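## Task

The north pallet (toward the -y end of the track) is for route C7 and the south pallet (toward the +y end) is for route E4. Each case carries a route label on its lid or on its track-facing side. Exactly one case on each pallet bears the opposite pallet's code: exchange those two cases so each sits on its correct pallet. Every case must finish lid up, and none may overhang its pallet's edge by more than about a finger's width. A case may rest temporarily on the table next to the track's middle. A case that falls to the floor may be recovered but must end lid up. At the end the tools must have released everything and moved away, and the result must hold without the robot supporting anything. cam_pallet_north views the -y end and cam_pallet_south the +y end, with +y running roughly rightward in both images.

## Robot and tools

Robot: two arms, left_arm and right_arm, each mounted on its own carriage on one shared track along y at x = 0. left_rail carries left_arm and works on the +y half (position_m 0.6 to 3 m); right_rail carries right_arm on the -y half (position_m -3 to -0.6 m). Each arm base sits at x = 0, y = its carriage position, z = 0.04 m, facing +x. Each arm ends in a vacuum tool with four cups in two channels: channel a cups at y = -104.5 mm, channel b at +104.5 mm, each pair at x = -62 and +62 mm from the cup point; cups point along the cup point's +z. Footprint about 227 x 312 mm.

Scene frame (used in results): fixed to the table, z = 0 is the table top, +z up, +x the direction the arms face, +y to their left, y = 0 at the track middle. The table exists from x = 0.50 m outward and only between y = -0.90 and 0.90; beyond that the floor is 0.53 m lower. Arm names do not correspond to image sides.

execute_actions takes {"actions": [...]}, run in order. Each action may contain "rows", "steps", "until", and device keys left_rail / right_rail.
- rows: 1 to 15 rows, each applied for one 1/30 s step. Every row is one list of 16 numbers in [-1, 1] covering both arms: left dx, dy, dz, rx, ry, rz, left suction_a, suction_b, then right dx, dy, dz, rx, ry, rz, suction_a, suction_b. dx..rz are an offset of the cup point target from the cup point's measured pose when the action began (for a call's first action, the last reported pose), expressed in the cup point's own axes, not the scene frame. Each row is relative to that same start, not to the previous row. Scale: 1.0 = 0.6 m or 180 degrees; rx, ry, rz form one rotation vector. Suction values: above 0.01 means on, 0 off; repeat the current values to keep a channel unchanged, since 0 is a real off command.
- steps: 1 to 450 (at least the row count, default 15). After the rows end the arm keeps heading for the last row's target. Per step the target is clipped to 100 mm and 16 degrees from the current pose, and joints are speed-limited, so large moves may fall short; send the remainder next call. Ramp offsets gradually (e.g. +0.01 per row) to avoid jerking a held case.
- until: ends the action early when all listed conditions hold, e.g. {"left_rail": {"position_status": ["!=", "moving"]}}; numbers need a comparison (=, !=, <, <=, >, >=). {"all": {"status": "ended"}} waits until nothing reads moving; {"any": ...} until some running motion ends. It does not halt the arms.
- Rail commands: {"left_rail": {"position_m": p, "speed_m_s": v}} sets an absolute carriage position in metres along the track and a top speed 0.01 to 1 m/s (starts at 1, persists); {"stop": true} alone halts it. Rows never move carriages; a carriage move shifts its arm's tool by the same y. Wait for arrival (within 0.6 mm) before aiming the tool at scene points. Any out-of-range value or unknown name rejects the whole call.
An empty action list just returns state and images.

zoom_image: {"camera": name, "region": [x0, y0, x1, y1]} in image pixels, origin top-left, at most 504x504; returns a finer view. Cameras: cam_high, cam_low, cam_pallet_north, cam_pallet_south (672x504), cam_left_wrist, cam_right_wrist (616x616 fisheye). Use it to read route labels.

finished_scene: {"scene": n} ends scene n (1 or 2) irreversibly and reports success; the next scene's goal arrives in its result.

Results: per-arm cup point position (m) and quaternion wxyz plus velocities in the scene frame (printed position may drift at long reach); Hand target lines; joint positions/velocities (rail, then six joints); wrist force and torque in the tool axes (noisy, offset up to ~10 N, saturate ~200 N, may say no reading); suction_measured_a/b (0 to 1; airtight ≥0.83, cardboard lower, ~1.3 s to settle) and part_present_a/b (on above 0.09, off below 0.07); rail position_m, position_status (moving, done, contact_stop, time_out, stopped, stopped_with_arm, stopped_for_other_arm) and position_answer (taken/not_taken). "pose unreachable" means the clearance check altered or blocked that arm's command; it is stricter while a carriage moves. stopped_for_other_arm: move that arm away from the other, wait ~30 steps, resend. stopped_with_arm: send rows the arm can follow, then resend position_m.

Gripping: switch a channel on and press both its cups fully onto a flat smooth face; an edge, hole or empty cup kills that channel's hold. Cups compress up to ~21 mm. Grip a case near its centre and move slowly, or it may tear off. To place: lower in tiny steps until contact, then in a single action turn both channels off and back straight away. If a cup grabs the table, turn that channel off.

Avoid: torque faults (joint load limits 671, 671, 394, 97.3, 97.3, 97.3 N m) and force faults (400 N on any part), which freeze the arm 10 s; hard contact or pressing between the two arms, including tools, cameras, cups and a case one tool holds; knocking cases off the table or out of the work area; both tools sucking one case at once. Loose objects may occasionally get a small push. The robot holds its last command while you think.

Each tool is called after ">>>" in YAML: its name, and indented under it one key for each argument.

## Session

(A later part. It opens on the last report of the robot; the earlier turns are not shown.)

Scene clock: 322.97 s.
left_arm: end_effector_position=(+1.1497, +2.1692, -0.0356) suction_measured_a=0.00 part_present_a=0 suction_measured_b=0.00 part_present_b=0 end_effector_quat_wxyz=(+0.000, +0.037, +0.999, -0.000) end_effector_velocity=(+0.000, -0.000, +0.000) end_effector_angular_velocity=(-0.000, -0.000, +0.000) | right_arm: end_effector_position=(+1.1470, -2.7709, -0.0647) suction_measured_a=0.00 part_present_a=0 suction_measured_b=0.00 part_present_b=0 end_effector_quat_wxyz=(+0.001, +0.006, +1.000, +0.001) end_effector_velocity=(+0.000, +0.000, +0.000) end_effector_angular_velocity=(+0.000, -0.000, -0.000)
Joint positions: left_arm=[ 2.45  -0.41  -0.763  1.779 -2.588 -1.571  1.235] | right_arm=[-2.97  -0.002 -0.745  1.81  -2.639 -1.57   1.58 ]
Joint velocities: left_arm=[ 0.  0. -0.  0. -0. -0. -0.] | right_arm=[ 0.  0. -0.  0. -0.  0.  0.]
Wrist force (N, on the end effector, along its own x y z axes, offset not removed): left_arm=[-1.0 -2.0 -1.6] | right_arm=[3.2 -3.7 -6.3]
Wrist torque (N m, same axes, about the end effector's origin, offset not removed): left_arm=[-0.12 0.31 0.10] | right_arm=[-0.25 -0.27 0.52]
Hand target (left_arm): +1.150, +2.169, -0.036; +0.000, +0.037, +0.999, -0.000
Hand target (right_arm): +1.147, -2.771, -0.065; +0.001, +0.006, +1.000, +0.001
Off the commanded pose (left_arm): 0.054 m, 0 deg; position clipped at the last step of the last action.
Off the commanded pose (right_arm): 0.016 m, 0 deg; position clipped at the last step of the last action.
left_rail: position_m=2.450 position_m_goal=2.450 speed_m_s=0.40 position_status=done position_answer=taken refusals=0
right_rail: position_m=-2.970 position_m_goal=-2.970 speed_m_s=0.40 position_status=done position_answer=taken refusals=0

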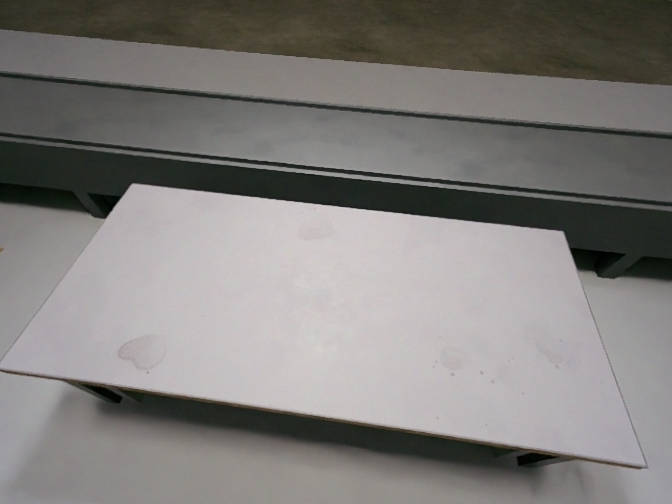

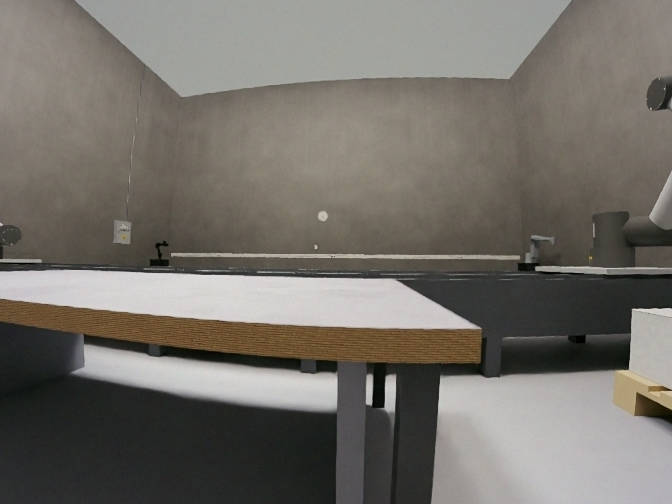

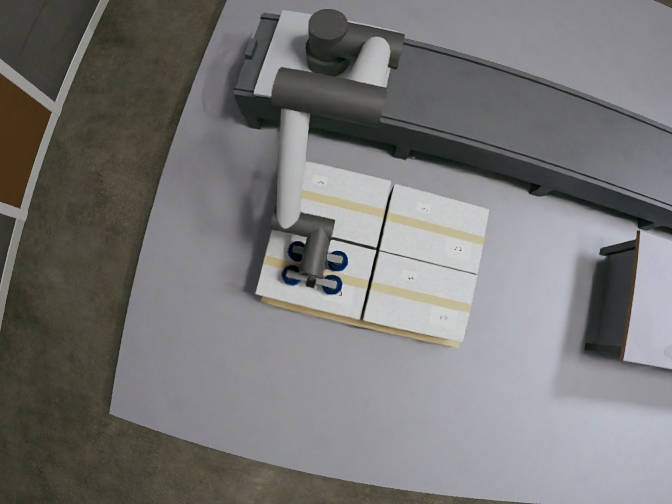

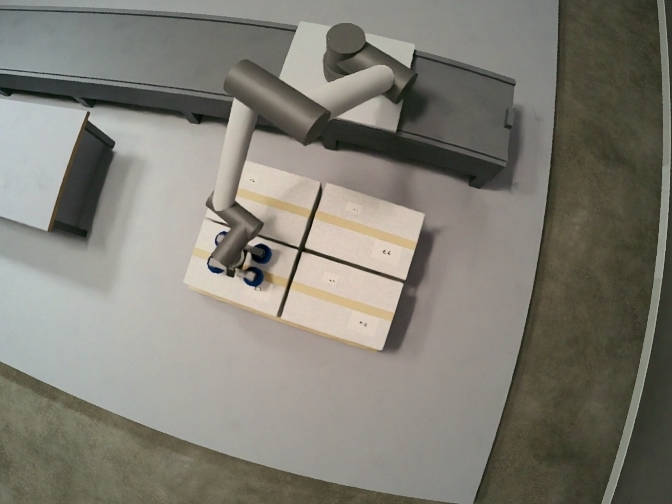

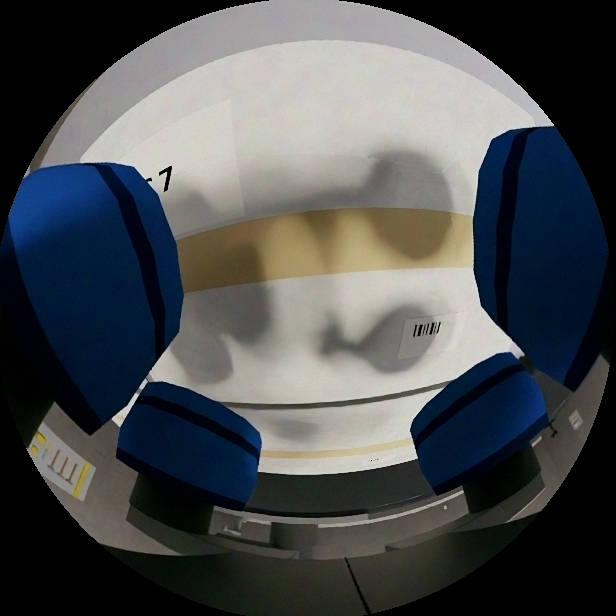

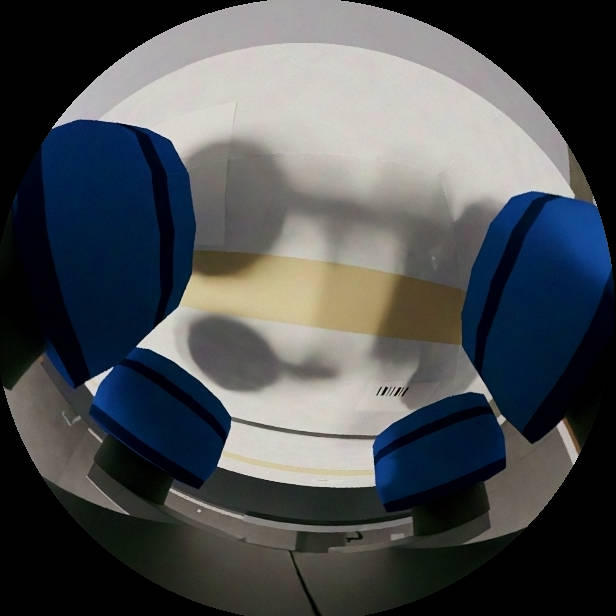

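>>> execute_actions:
  actions:
    - {"rows": [ [-0.0012,-0.0004,0.0030,0,0,0,0,0, -0.0005,0.0001,0.0022,0,0,0,0,0], [-0.0041,-0.0015,0.0098,0,0,0,0,0, -0.0018,0.0005,0.0071,0,0,0,0,0], [-0.0087,-0.0033,0.0204,0,0,0,0,0, -0.0039,0.0010,0.0147,0,0,0,0,0], [-0.0152,-0.0056,0.0341,0,0,0,0,0, -0.0067,0.0017,0.0246,0,0,0,0,0], [-0.0227,-0.0085,0.0500,0,0,0,0,0, -0.0101,0.0026,0.0360,0,0,0,0,0], [-0.0309,-0.0115,0.0667,0,0,0,0,0, -0.0137,0.0036,0.0481,0,0,0,0,0], [-0.0385,-0.0143,0.0827,0,0,0,0,0, -0.0170,0.0044,0.0596,0,0,0,0,0], [-0.0455,-0.0169,0.0971,0,0,0,0,0, -0.0201,0.0052,0.0700,0,0,0,0,0], [-0.0507,-0.0189,0.1099,0,0,0,0,0, -0.0224,0.0058,0.0792,0,0,0,0,0], [-0.0548,-0.0204,0.1205,0,0,0,0,0, -0.0243,0.0063,0.0869,0,0,0,0,0], [-0.0571,-0.0213,0.1289,0,0,0,0,0, -0.0253,0.0066,0.0929,0,0,0,0,0], [-0.0583,-0.0217,0.1349,0,0,0,1,1, -0.0258,0.0067,0.0973,0,0,0,1,1], [-0.0583,-0.0217,0.1394,0,0,0,1,1, -0.0258,0.0067,0.1005,0,0,0,1,1], [-0.0583,-0.0217,0.1424,0,0,0,1,1, -0.0258,0.0067,0.1027,0,0,0,1,1], [-0.0583,-0.0217,0.1440,0,0,0,1,1, -0.0258,0.0067,0.1038,0,0,0,1,1] ], "steps": 18}

Scene clock: 443.57 s.
left_arm: end_effector_position=(+1.1818, +2.1542, -0.1186) suction_measured_a=0.18 part_present_a=1 suction_measured_b=0.19 part_present_b=1 end_effector_quat_wxyz=(-0.000, +0.037, +0.999, +0.000) end_effector_velocity=(-0.005, +0.002, -0.075) end_effector_angular_velocity=(+0.018, +0.042, -0.000) | right_arm: end_effector_position=(+1.1615, -2.7671, -0.1248) suction_measured_a=0.34 part_present_a=1 suction_measured_b=0.38 part_present_b=1 end_effector_quat_wxyz=(+0.001, +0.006, +1.000, +0.001) end_effector_velocity=(+0.012, +0.000, -0.029) end_effector_angular_velocity=(-0.003, -0.011, +0.000)
Joint positions: left_arm=[ 2.45  -0.411 -0.658  1.712 -2.624 -1.571  1.234] | right_arm=[-2.97   0.001 -0.673  1.777 -2.677 -1.57   1.584]
Joint velocities: left_arm=[ 0.    -0.     0.074 -0.024 -0.004  0.     0.   ] | right_arm=[ 0.     0.001  0.037 -0.02  -0.027 -0.003  0.001]
Wrist force (N, on the end effector, along its own x y z axes, offset not removed): left_arm=[-5.6 -2.4 40.1] | right_arm=[8.7 11.6 22.3]
Wrist torque (N m, same axes, about the end effector's origin, offset not removed): left_arm=[0.84 -0.53 -0.04] | right_arm=[8.22 -0.49 0.56]
Hand target (left_arm): +1.184, +2.153, -0.122; +0.000, +0.037, +0.999, -0.000
Hand target (right_arm): +1.163, -2.767, -0.127; +0.001, +0.006, +1.000, +0.001
Off the commanded pose (left_arm): 0.004 m, 0 deg.
Off the commanded pose (right_arm): 0.002 m, 0 deg.
left_rail: position_m=2.450 position_m_goal=2.450 speed_m_s=0.40 position_status=done position_answer=taken refusals=0
right_rail: position_m=-2.970 position_m_goal=-2.970 speed_m_s=0.40 position_status=done position_answer=taken refusals=0

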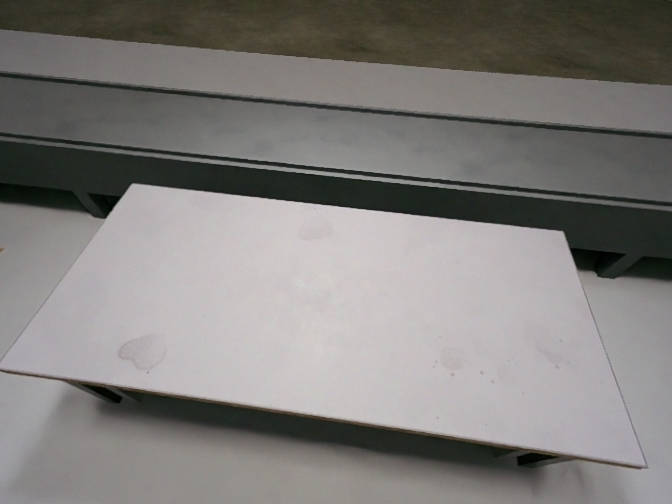

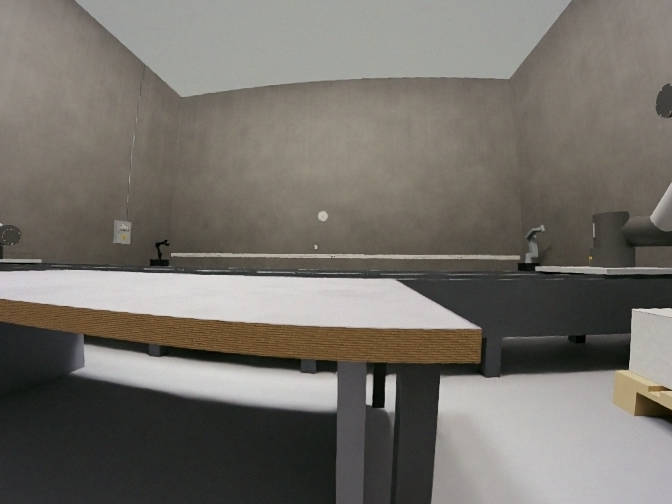

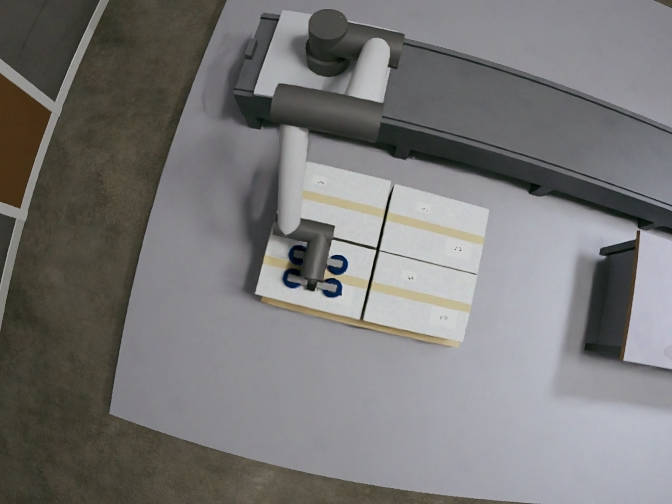

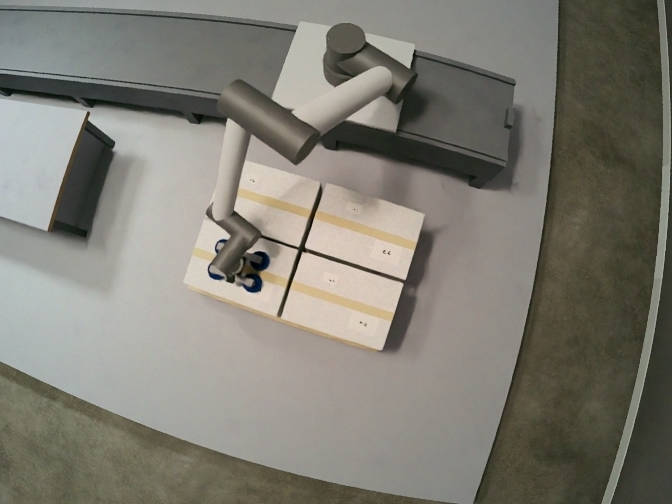

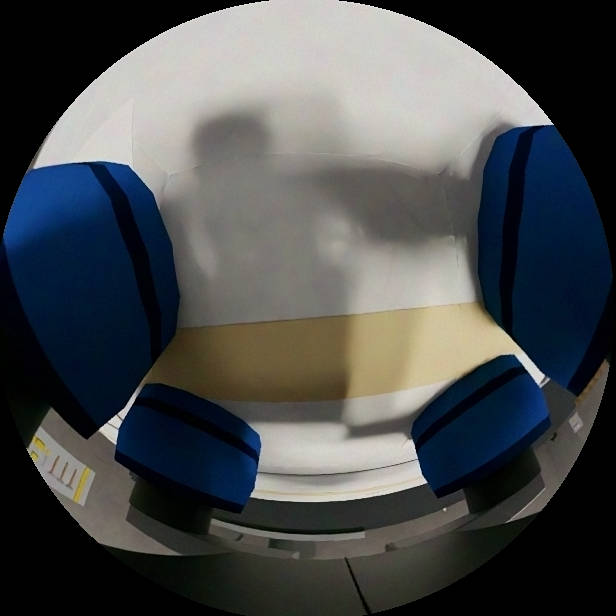

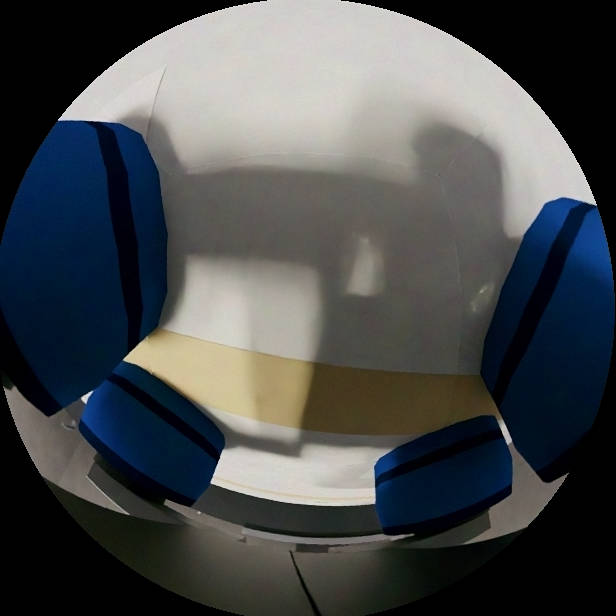

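Both tools sealed. Checking that the vacuum has settled.

>>> execute_actions:
  actions: []

Scene clock: 449.97 s.
left_arm: end_effector_position=(+1.1836, +2.1536, -0.1219) suction_measured_a=0.93 part_present_a=1 suction_measured_b=0.93 part_present_b=1 end_effector_quat_wxyz=(+0.000, +0.037, +0.999, -0.000) end_effector_velocity=(+0.000, -0.000, -0.000) end_effector_angular_velocity=(-0.000, -0.000, -0.000) | right_arm: end_effector_position=(+1.1625, -2.7669, -0.1270) suction_measured_a=0.91 part_present_a=1 suction_measured_b=0.91 part_present_b=1 end_effector_quat_wxyz=(+0.001, +0.006, +1.000, +0.001) end_effector_velocity=(+0.000, -0.000, +0.000) end_effector_angular_velocity=(+0.000, +0.000, +0.000)
Joint positions: left_arm=[ 2.45  -0.411 -0.653  1.708 -2.627 -1.571  1.234] | right_arm=[-2.97   0.001 -0.67   1.775 -2.678 -1.57   1.584]
Joint velocities: left_arm=[ 0.  0.  0.  0. -0. -0.  0.] | right_arm=[ 0. -0. -0.  0.  0.  0. -0.]
Wrist force (N, on the end effector, along its own x y z axes, offset not removed): left_arm=[0.9 1.0 10.5] | right_arm=[4.0 -6.9 18.6]
Wrist torque (N m, same axes, about the end effector's origin, offset not removed): left_arm=[6.69 0.02 -0.03] | right_arm=[6.63 -0.99 0.30]
Hand target (left_arm): +1.184, +2.153, -0.122; +0.000, +0.037, +0.999, -0.000
Hand target (right_arm): +1.163, -2.767, -0.127; +0.001, +0.006, +1.000, +0.001
Off the commanded pose (left_arm): 0.000 m, 0 deg.
Off the commanded pose (right_arm): 0.000 m, 0 deg.
left_rail: position_m=2.450 position_m_goal=2.450 speed_m_s=0.40 position_status=done position_answer=taken refusals=0
right_rail: position_m=-2.970 position_m_goal=-2.970 speed_m_s=0.40 position_status=done position_answer=taken refusals=0

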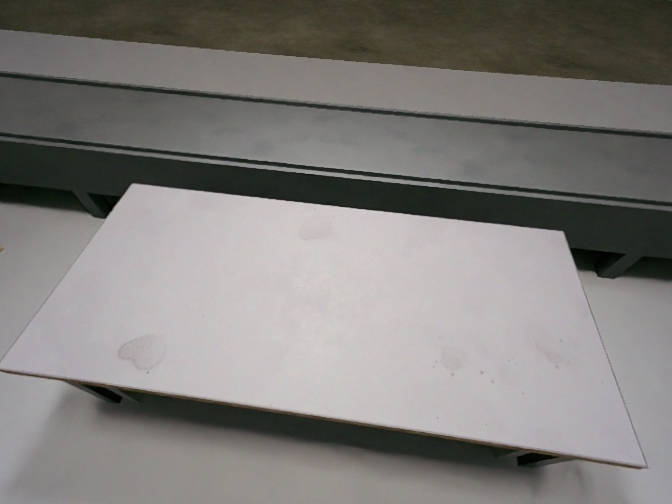

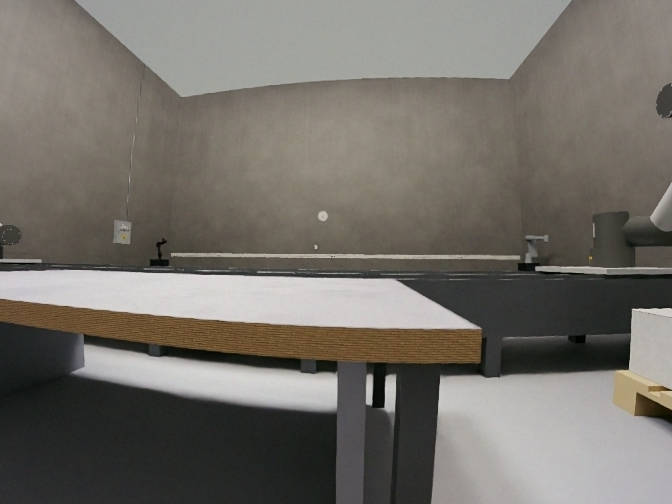

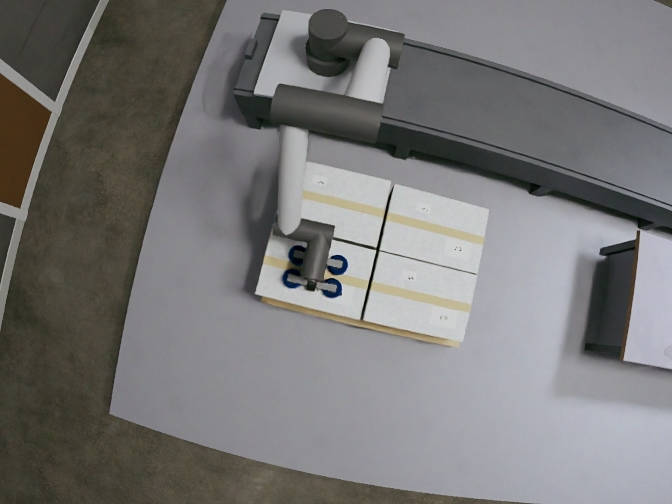

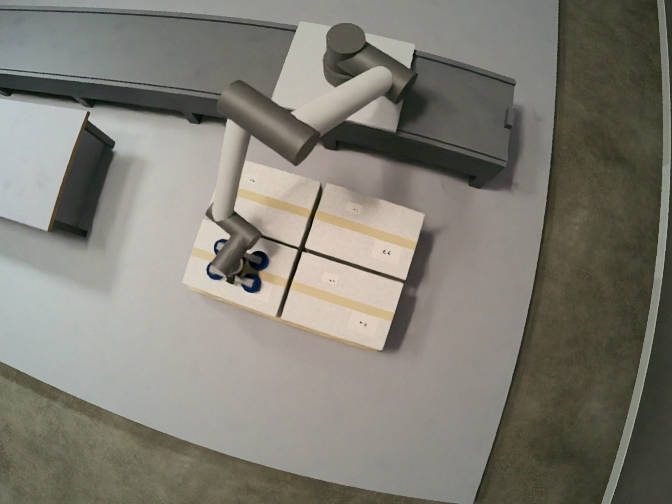

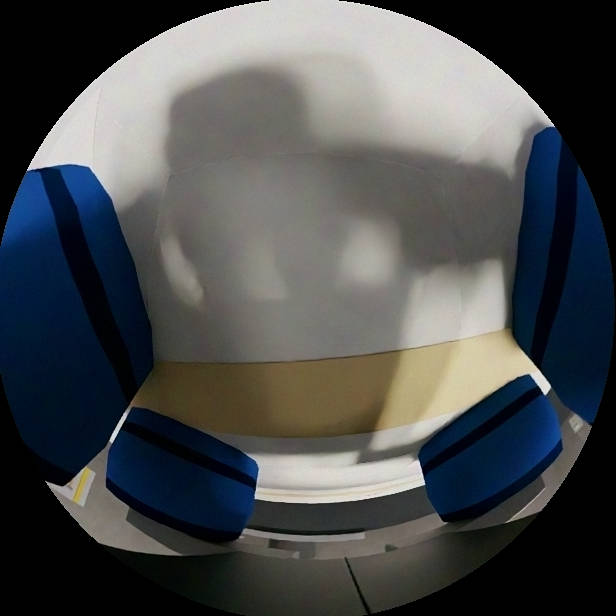

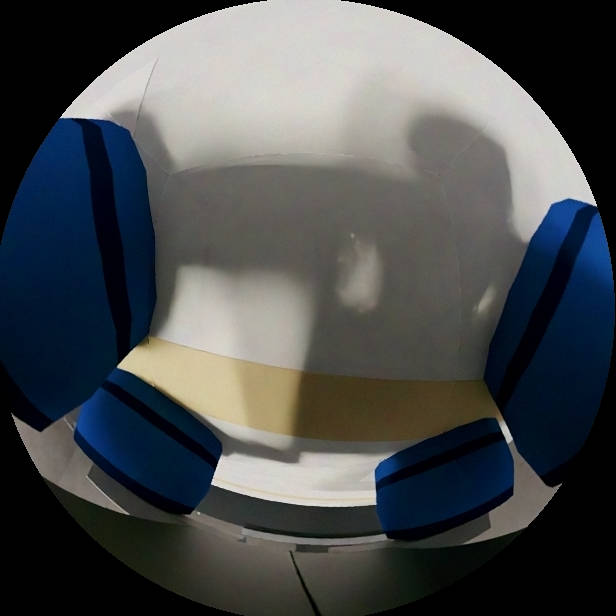

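>>> execute_actions:
  actions:
    - {"rows": [ [0,0,-0.0014,0,0,0,1,1, 0,0,-0.0014,0,0,0,1,1], [-0.0001,-0.0001,-0.0056,0,0,0,1,1, -0.0001,-0.0001,-0.0056,0,0,0,1,1], [-0.0003,-0.0003,-0.0125,0,0,0,1,1, -0.0003,-0.0003,-0.0125,0,0,0,1,1], [-0.0005,-0.0005,-0.0222,0,0,0,1,1, -0.0005,-0.0005,-0.0222,0,0,0,1,1], [-0.0008,-0.0008,-0.0347,0,0,0,1,1, -0.0008,-0.0008,-0.0347,0,0,0,1,1], [-0.0011,-0.0011,-0.05,0,0,0,1,1, -0.0011,-0.0011,-0.05,0,0,0,1,1], [-0.0015,-0.0015,-0.0681,0,0,0,1,1, -0.0015,-0.0015,-0.0681,0,0,0,1,1], [-0.002,-0.002,-0.0889,0,0,0,1,1, -0.002,-0.002,-0.0889,0,0,0,1,1], [-0.0025,-0.0025,-0.1125,0,0,0,1,1, -0.0025,-0.0025,-0.1125,0,0,0,1,1], [-0.0031,-0.0031,-0.1389,0,0,0,1,1, -0.0031,-0.0031,-0.1389,0,0,0,1,1], [-0.0037,-0.0037,-0.168,0,0,0,1,1, -0.0037,-0.0037,-0.168,0,0,0,1,1], [-0.0043,-0.0043,-0.1972,0,0,0,1,1, -0.0043,-0.0043,-0.1972,0,0,0,1,1], [-0.005,-0.005,-0.2263,0,0,0,1,1, -0.005,-0.005,-0.2263,0,0,0,1,1], [-0.0056,-0.0056,-0.2555,0,0,0,1,1, -0.0056,-0.0056,-0.2555,0,0,0,1,1], [-0.0152,-0.0152,-0.69,0,0,0,1,1, -0.0152,-0.0152,-0.69,0,0,0,1,1] ], "steps": 19}
    - {"rows": [ [0.0003,-0.0015,-0.1675,0,0,0,1,1, 0.0003,0.0015,-0.1675,0,0,0,1,1], [0.001,-0.0056,-0.1963,0,0,0,1,1, 0.0012,0.0056,-0.1963,0,0,0,1,1], [0.0022,-0.0126,-0.2245,0,0,-0.0003,1,1, 0.0026,0.0125,-0.2245,0,0,0,1,1], [0.0038,-0.0224,-0.252,0,0,-0.001,1,1, 0.0046,0.0222,-0.252,0,0,0,1,1], [0.0059,-0.0347,-0.2783,0,0,-0.0022,1,1, 0.0071,0.0345,-0.2783,0,0,0,1,1], [0.0084,-0.0495,-0.3033,0,0,-0.0038,1,1, 0.0101,0.0491,-0.3033,0,0,0,1,1], [0.0113,-0.0666,-0.3267,0,0,-0.0058,1,1, 0.0136,0.0661,-0.3267,0,0,0,1,1], [0.0146,-0.086,-0.3483,0,0,-0.008,1,1, 0.0176,0.0854,-0.3483,0,0,0,1,1], [0.0183,-0.1072,-0.3678,0,0,-0.0104,1,1, 0.022,0.1064,-0.3678,0,0,0,1,1], [0.0222,-0.1303,-0.3852,0,0,-0.0128,1,1, 0.0267,0.1294,-0.3852,0,0,0,1,1], [0.0264,-0.155,-0.4002,0,0,-0.015,1,1, 0.0318,0.1539,-0.4002,0,0,0,1,1], [0.0308,-0.1809,-0.4127,0,0,-0.017,1,1, 0.0371,0.1796,-0.4127,0,0,0,1,1], [0.0354,-0.208,-0.4223,0,0,-0.0185,1,1, 0.0426,0.2066,-0.4223,0,0,0,1,1], [0.0402,-0.2359,-0.4293,0,0,-0.0195,1,1, 0.0483,0.2343,-0.4293,0,0,0,1,1], [0.1288,-0.756,-0.4367,0,0,-0.02,1,1, 0.1549,0.7506,-0.4367,0,0,0,1,1] ], "steps": 27}
    - {"rows": [ [0.0379,-0.1615,-0.002,0,0,0,1,1, 0.0335,0.1623,-0.002,0,0,0,1,1], [0.0436,-0.1858,-0.003,0,0,0,1,1, 0.0385,0.1868,-0.003,0,0,0,1,1], [0.0486,-0.2069,-0.003,0,0,0,1,1, 0.0429,0.208,-0.003,0,0,0,1,1], [0.0528,-0.2248,-0.003,0,0,0,1,1, 0.0466,0.226,-0.003,0,0,0,1,1], [0.0562,-0.2394,-0.003,0,0,0,1,1, 0.0497,0.2406,-0.003,0,0,0,1,1], [0.0589,-0.2508,-0.003,0,0,0,1,1, 0.052,0.2521,-0.003,0,0,0,1,1], [0.0608,-0.2588,-0.003,0,0,0,1,1, 0.0537,0.2602,-0.003,0,0,0,1,1], [0.0619,-0.2637,-0.003,0,0,0,1,1, 0.0547,0.2651,-0.003,0,0,0,1,1], [0.0625,-0.2661,-0.003,0,0,0,1,1, 0.0552,0.2676,-0.003,0,0,0,1,1], [0.0627,-0.267,-0.003,0,0,0,1,1, 0.0554,0.2684,-0.003,0,0,0,1,1] ], "steps": 11, "left_rail": {"position_m": 2.02, "speed_m_s": 0.4}, "right_rail": {"position_m": -1.93, "speed_m_s": 0.4}}

Scene clock: 571.87 s.
left_arm: end_effector_position=(+1.0635, +1.5910, +0.3138) suction_measured_a=0.93 part_present_a=1 suction_measured_b=0.93 part_present_b=1 end_effector_quat_wxyz=(+0.003, +0.007, +1.000, -0.002) end_effector_velocity=(-0.021, -0.532, -0.003) end_effector_angular_velocity=(+0.008, +0.004, +0.003) | right_arm: end_effector_position=(+1.0649, -2.2081, +0.3070) suction_measured_a=0.91 part_present_a=1 suction_measured_b=0.91 part_present_b=1 end_effector_quat_wxyz=(+0.004, +0.004, +1.000, +0.003) end_effector_velocity=(-0.013, +0.535, -0.002) end_effector_angular_velocity=(-0.006, +0.004, -0.004)
Joint positions: left_arm=[ 2.361 -0.78  -0.939  1.474 -2.113 -1.57   0.805] | right_arm=[-2.881  0.403 -0.989  1.574 -2.165 -1.569  1.981]
Joint velocities: left_arm=[-0.401 -0.084  0.064 -0.114  0.058  0.004 -0.087] | right_arm=[ 0.401  0.105  0.062 -0.108  0.052 -0.005  0.109]
Wrist force (N, on the end effector, along its own x y z axes, offset not removed): left_arm=[4.6 -23.3 12.5] | right_arm=[4.6 20.8 17.8]
Wrist torque (N m, same axes, about the end effector's origin, offset not removed): left_arm=[8.35 0.04 -0.27] | right_arm=[5.09 -0.66 0.40]
Hand target (left_arm): +1.062, +1.556, +0.314; +0.003, +0.007, +1.000, -0.002
Hand target (right_arm): +1.064, -2.173, +0.307; +0.004, +0.004, +1.000, +0.002
Off the commanded pose (left_arm): 0.011 m, 0 deg.
Off the commanded pose (right_arm): 0.011 m, 0 deg.
left_rail: position_m=2.361 position_m_goal=2.020 speed_m_s=0.40 position_status=moving position_answer=taken refusals=0
right_rail: position_m=-2.881 position_m_goal=-1.930 speed_m_s=0.40 position_status=moving position_answer=taken refusals=0

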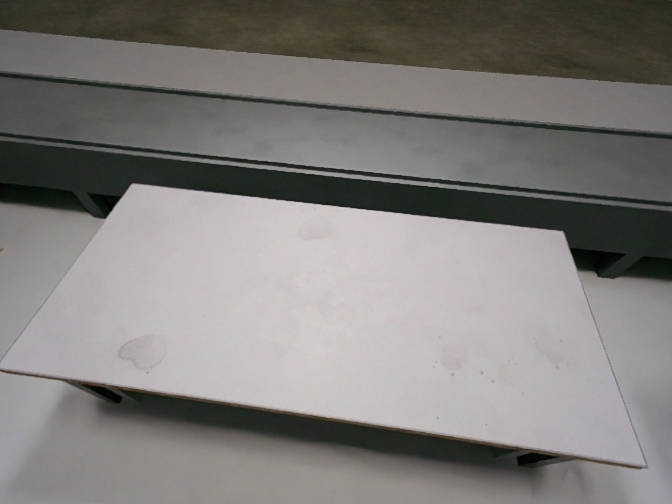

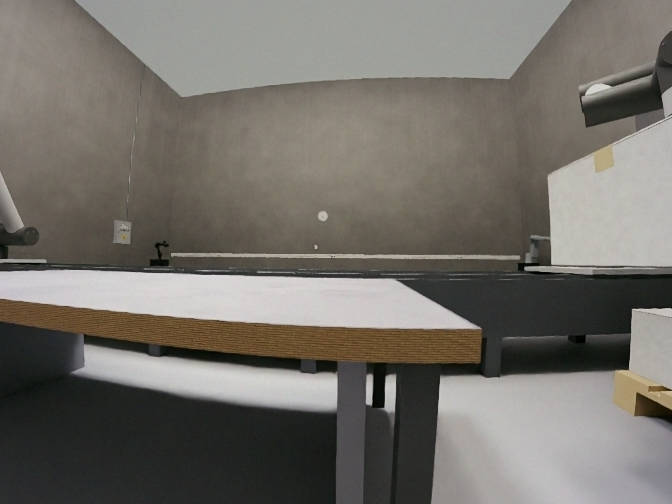

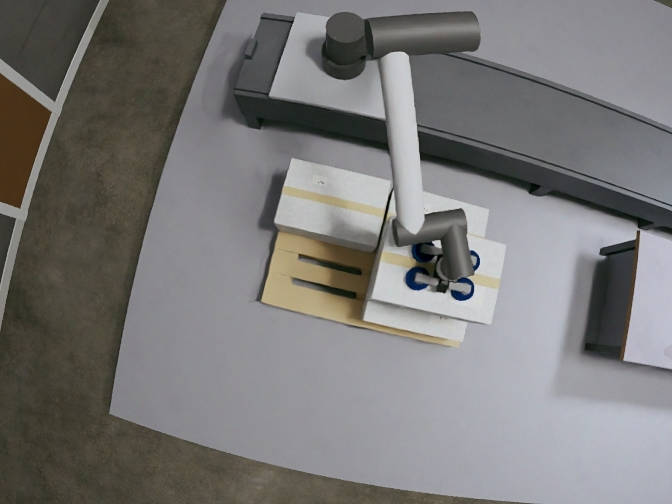

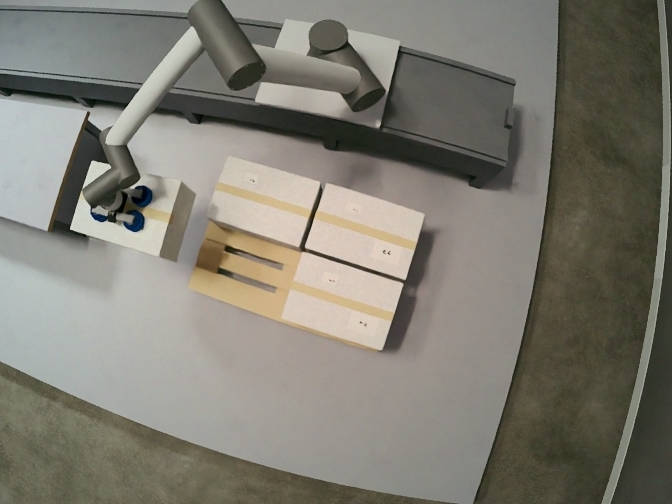

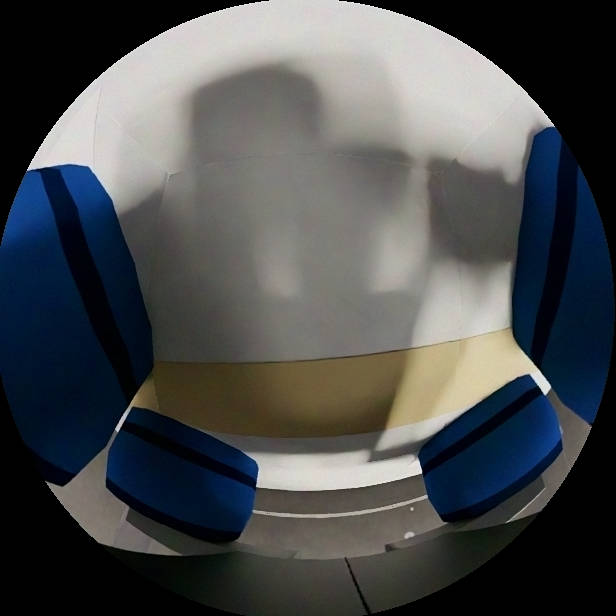

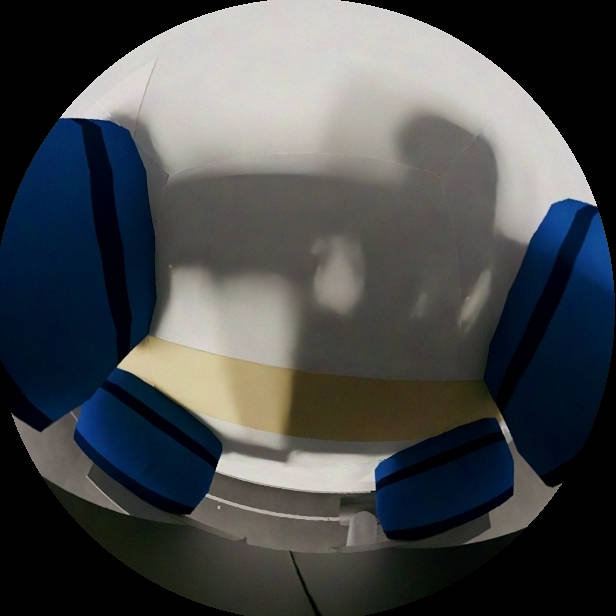

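>>> execute_actions:
  actions:
    - {"left_rail": {"position_m": 0.831, "speed_m_s": 0.35}, "right_rail": {"position_m": -1.274, "speed_m_s": 0.35}, "steps": 1}

Scene clock: 583.17 s.
left_arm: end_effector_position=(+1.0623, +1.2395, +0.3136) suction_measured_a=0.93 part_present_a=1 suction_measured_b=0.93 part_present_b=1 end_effector_quat_wxyz=(+0.003, +0.007, +1.000, -0.002) end_effector_velocity=(-0.000, -0.000, -0.000) end_effector_angular_velocity=(+0.000, +0.000, -0.000) | right_arm: end_effector_position=(+1.0644, -1.2463, +0.3068) suction_measured_a=0.91 part_present_a=1 suction_measured_b=0.91 part_present_b=1 end_effector_quat_wxyz=(+0.004, +0.004, +1.000, +0.002) end_effector_velocity=(-0.000, -0.000, +0.000) end_effector_angular_velocity=(+0.000, -0.000, +0.000)
Joint positions: left_arm=[ 2.02  -0.787 -0.934  1.464 -2.108 -1.569  0.798] | right_arm=[-1.93   0.411 -0.983  1.564 -2.16  -1.57   1.991]
Joint velocities: left_arm=[ 0. -0.  0.  0.  0.  0. -0.] | right_arm=[ 0. -0. -0.  0.  0. -0. -0.]
Wrist force (N, on the end effector, along its own x y z axes, offset not removed): left_arm=[-1.4 3.6 8.3] | right_arm=[0.5 -8.1 11.4]
Wrist torque (N m, same axes, about the end effector's origin, offset not removed): left_arm=[7.09 0.47 -0.17] | right_arm=[6.46 -0.48 0.26]
Hand target (left_arm): +1.063, +1.237, +0.314; +0.003, +0.007, +1.000, -0.002
Hand target (right_arm): +1.065, -1.244, +0.307; +0.004, +0.004, +1.000, +0.002
Off the commanded pose (left_arm): 0.000 m, 0 deg.
Off the commanded pose (right_arm): 0.001 m, 0 deg.
left_rail: position_m=2.020 position_m_goal=0.831 speed_m_s=0.35 position_status=moving position_answer=taken refusals=0
right_rail: position_m=-1.930 position_m_goal=-1.274 speed_m_s=0.35 position_status=moving position_answer=taken refusals=0

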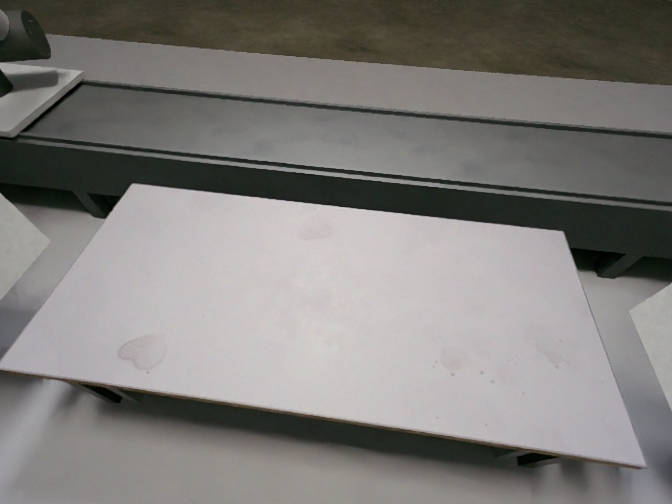

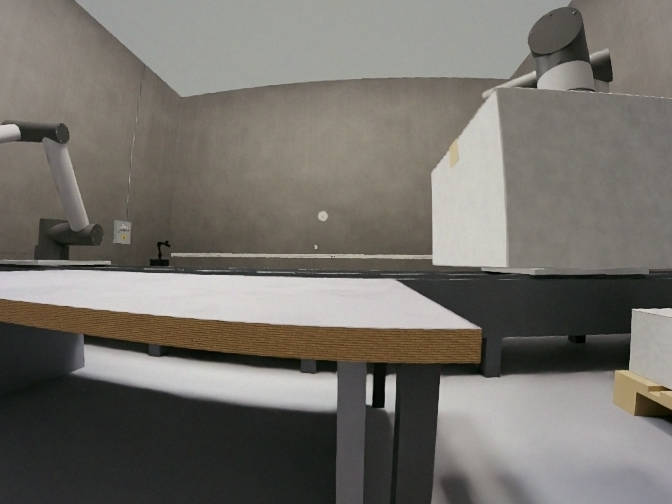

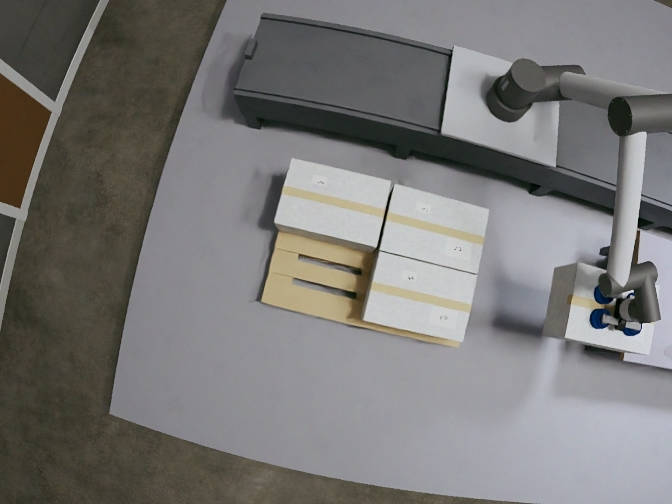

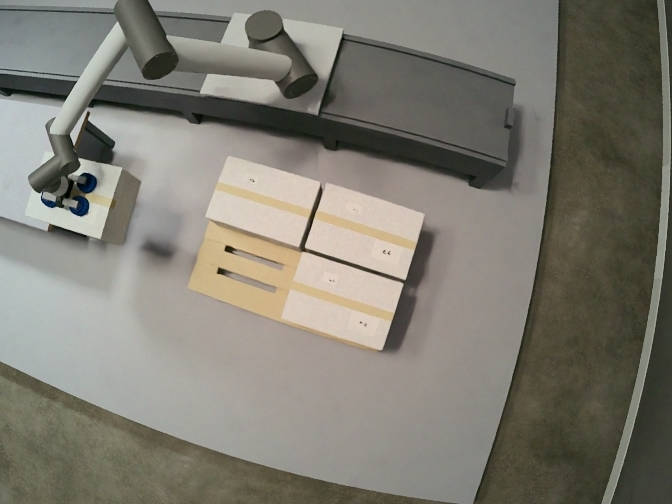

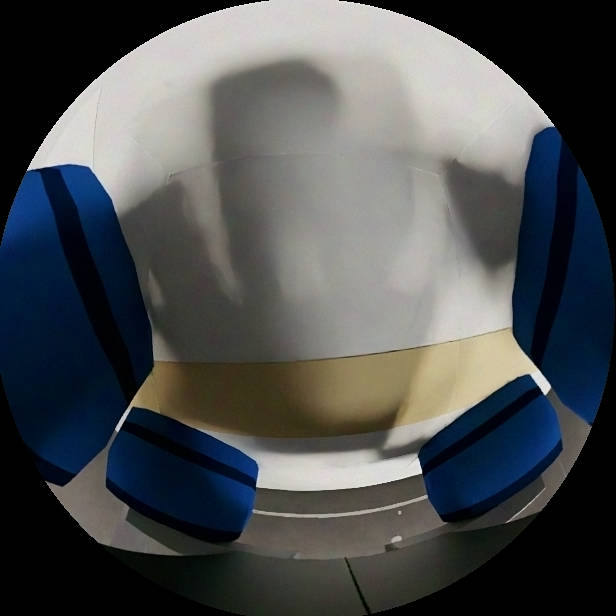

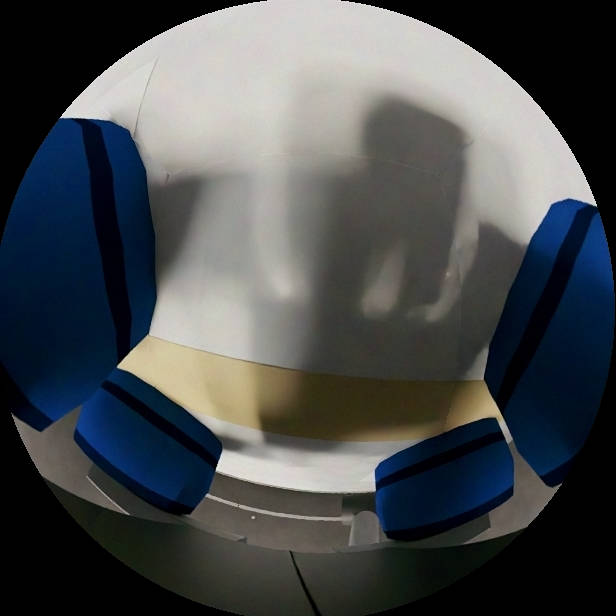

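>>> execute_actions:
  actions: []

Scene clock: 644.77 s.
left_arm: end_effector_position=(+1.0625, +0.0503, +0.3136) suction_measured_a=0.93 part_present_a=1 suction_measured_b=0.93 part_present_b=1 end_effector_quat_wxyz=(+0.003, +0.007, +1.000, -0.002) end_effector_velocity=(+0.000, -0.000, +0.000) end_effector_angular_velocity=(-0.000, -0.000, -0.000) | right_arm: end_effector_position=(+1.0647, -0.5902, +0.3068) suction_measured_a=0.91 part_present_a=1 suction_measured_b=0.91 part_present_b=1 end_effector_quat_wxyz=(+0.004, +0.004, +1.000, +0.002) end_effector_velocity=(+0.000, -0.000, -0.000) end_effector_angular_velocity=(-0.000, +0.000, -0.000)
Joint positions: left_arm=[ 0.831 -0.787 -0.933  1.463 -2.107 -1.569  0.798] | right_arm=[-1.274  0.411 -0.983  1.563 -2.16  -1.57   1.991]
Joint velocities: left_arm=[ 0.  0. -0. -0. -0. -0.  0.] | right_arm=[ 0. -0.  0. -0.  0. -0. -0.]
Wrist force (N, on the end effector, along its own x y z axes, offset not removed): left_arm=[3.8 -3.2 12.1] | right_arm=[-1.3 -4.7 15.8]
Wrist torque (N m, same axes, about the end effector's origin, offset not removed): left_arm=[6.10 -0.28 -0.08] | right_arm=[7.03 -0.37 0.44]
Hand target (left_arm): +1.063, +0.050, +0.314; +0.003, +0.007, +1.000, -0.002
Hand target (right_arm): +1.065, -0.590, +0.307; +0.004, +0.004, +1.000, +0.002
Off the commanded pose (left_arm): 0.000 m, 0 deg.
Off the commanded pose (right_arm): 0.000 m, 0 deg.
left_rail: position_m=0.831 position_m_goal=0.831 speed_m_s=0.35 position_status=done position_answer=taken refusals=0
right_rail: position_m=-1.274 position_m_goal=-1.274 speed_m_s=0.35 position_status=done position_answer=taken refusals=0

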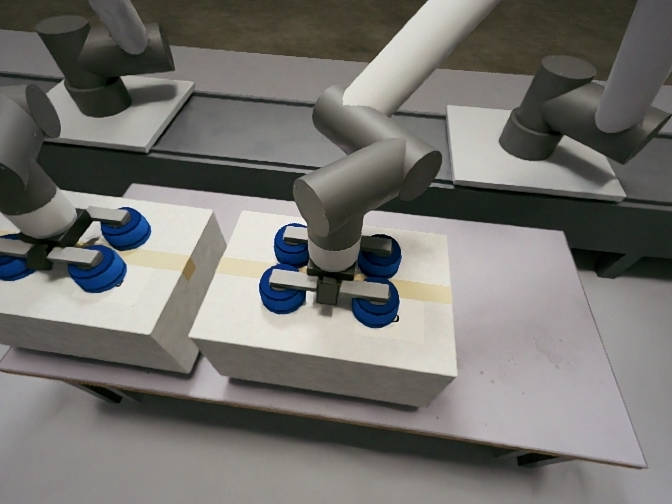

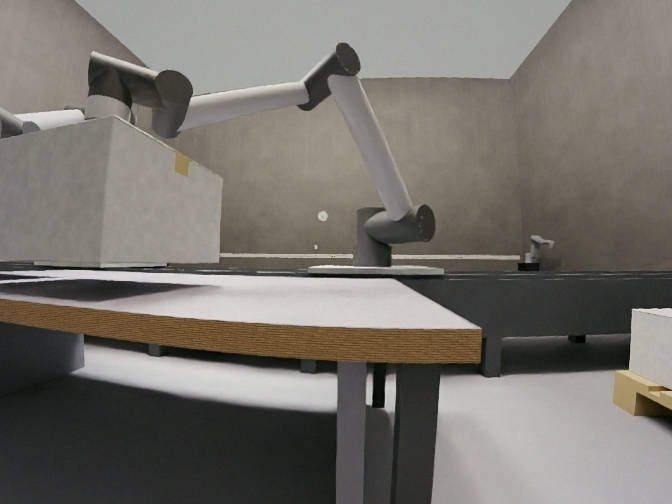

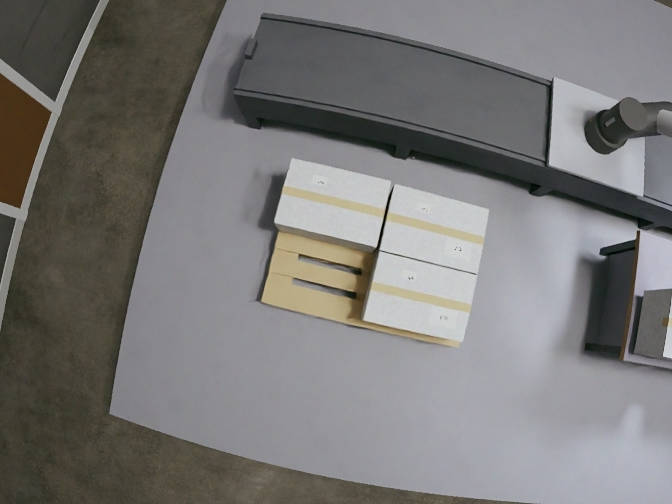

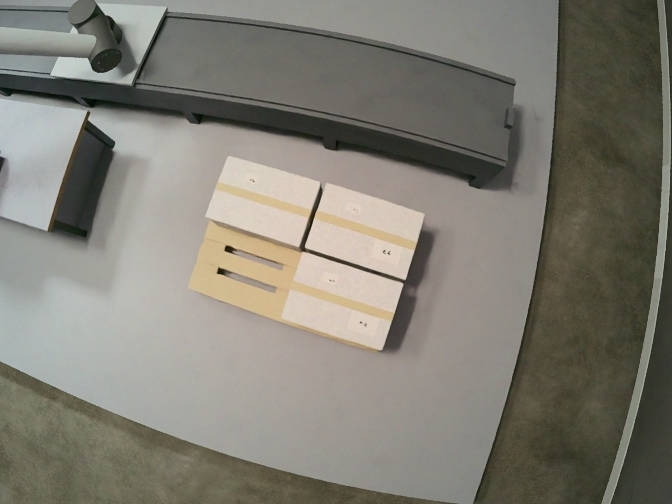

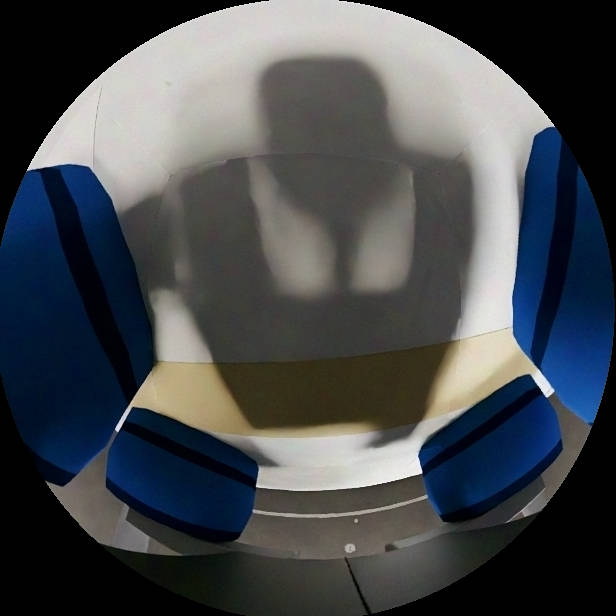

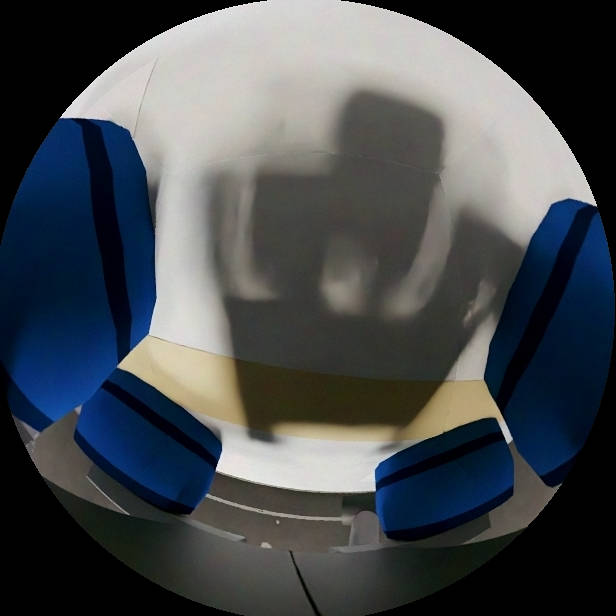

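>>> zoom_image:
  camera: "cam_low"
  region: [0, 200, 240, 320]

>>> zoom_image:
  camera: "cam_pallet_north"
  region: [552, 200, 672, 400]

Region (0, 200, 240, 320) of cam_low's 672x504 image, scaled by 2.100, with more detail than that image has.

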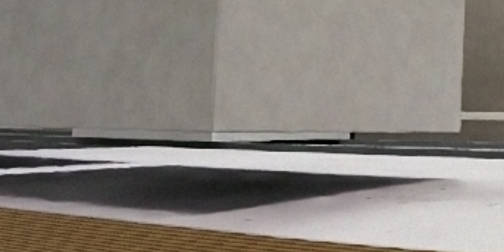

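Region (552, 200, 672, 400) of cam_pallet_north's 672x504 image, scaled by 2.520, with more detail than that image has; it fills the left 302 columns of this view, and the rest is white.

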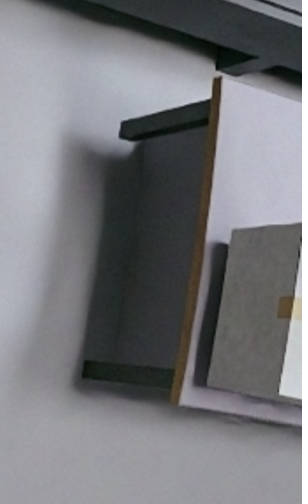

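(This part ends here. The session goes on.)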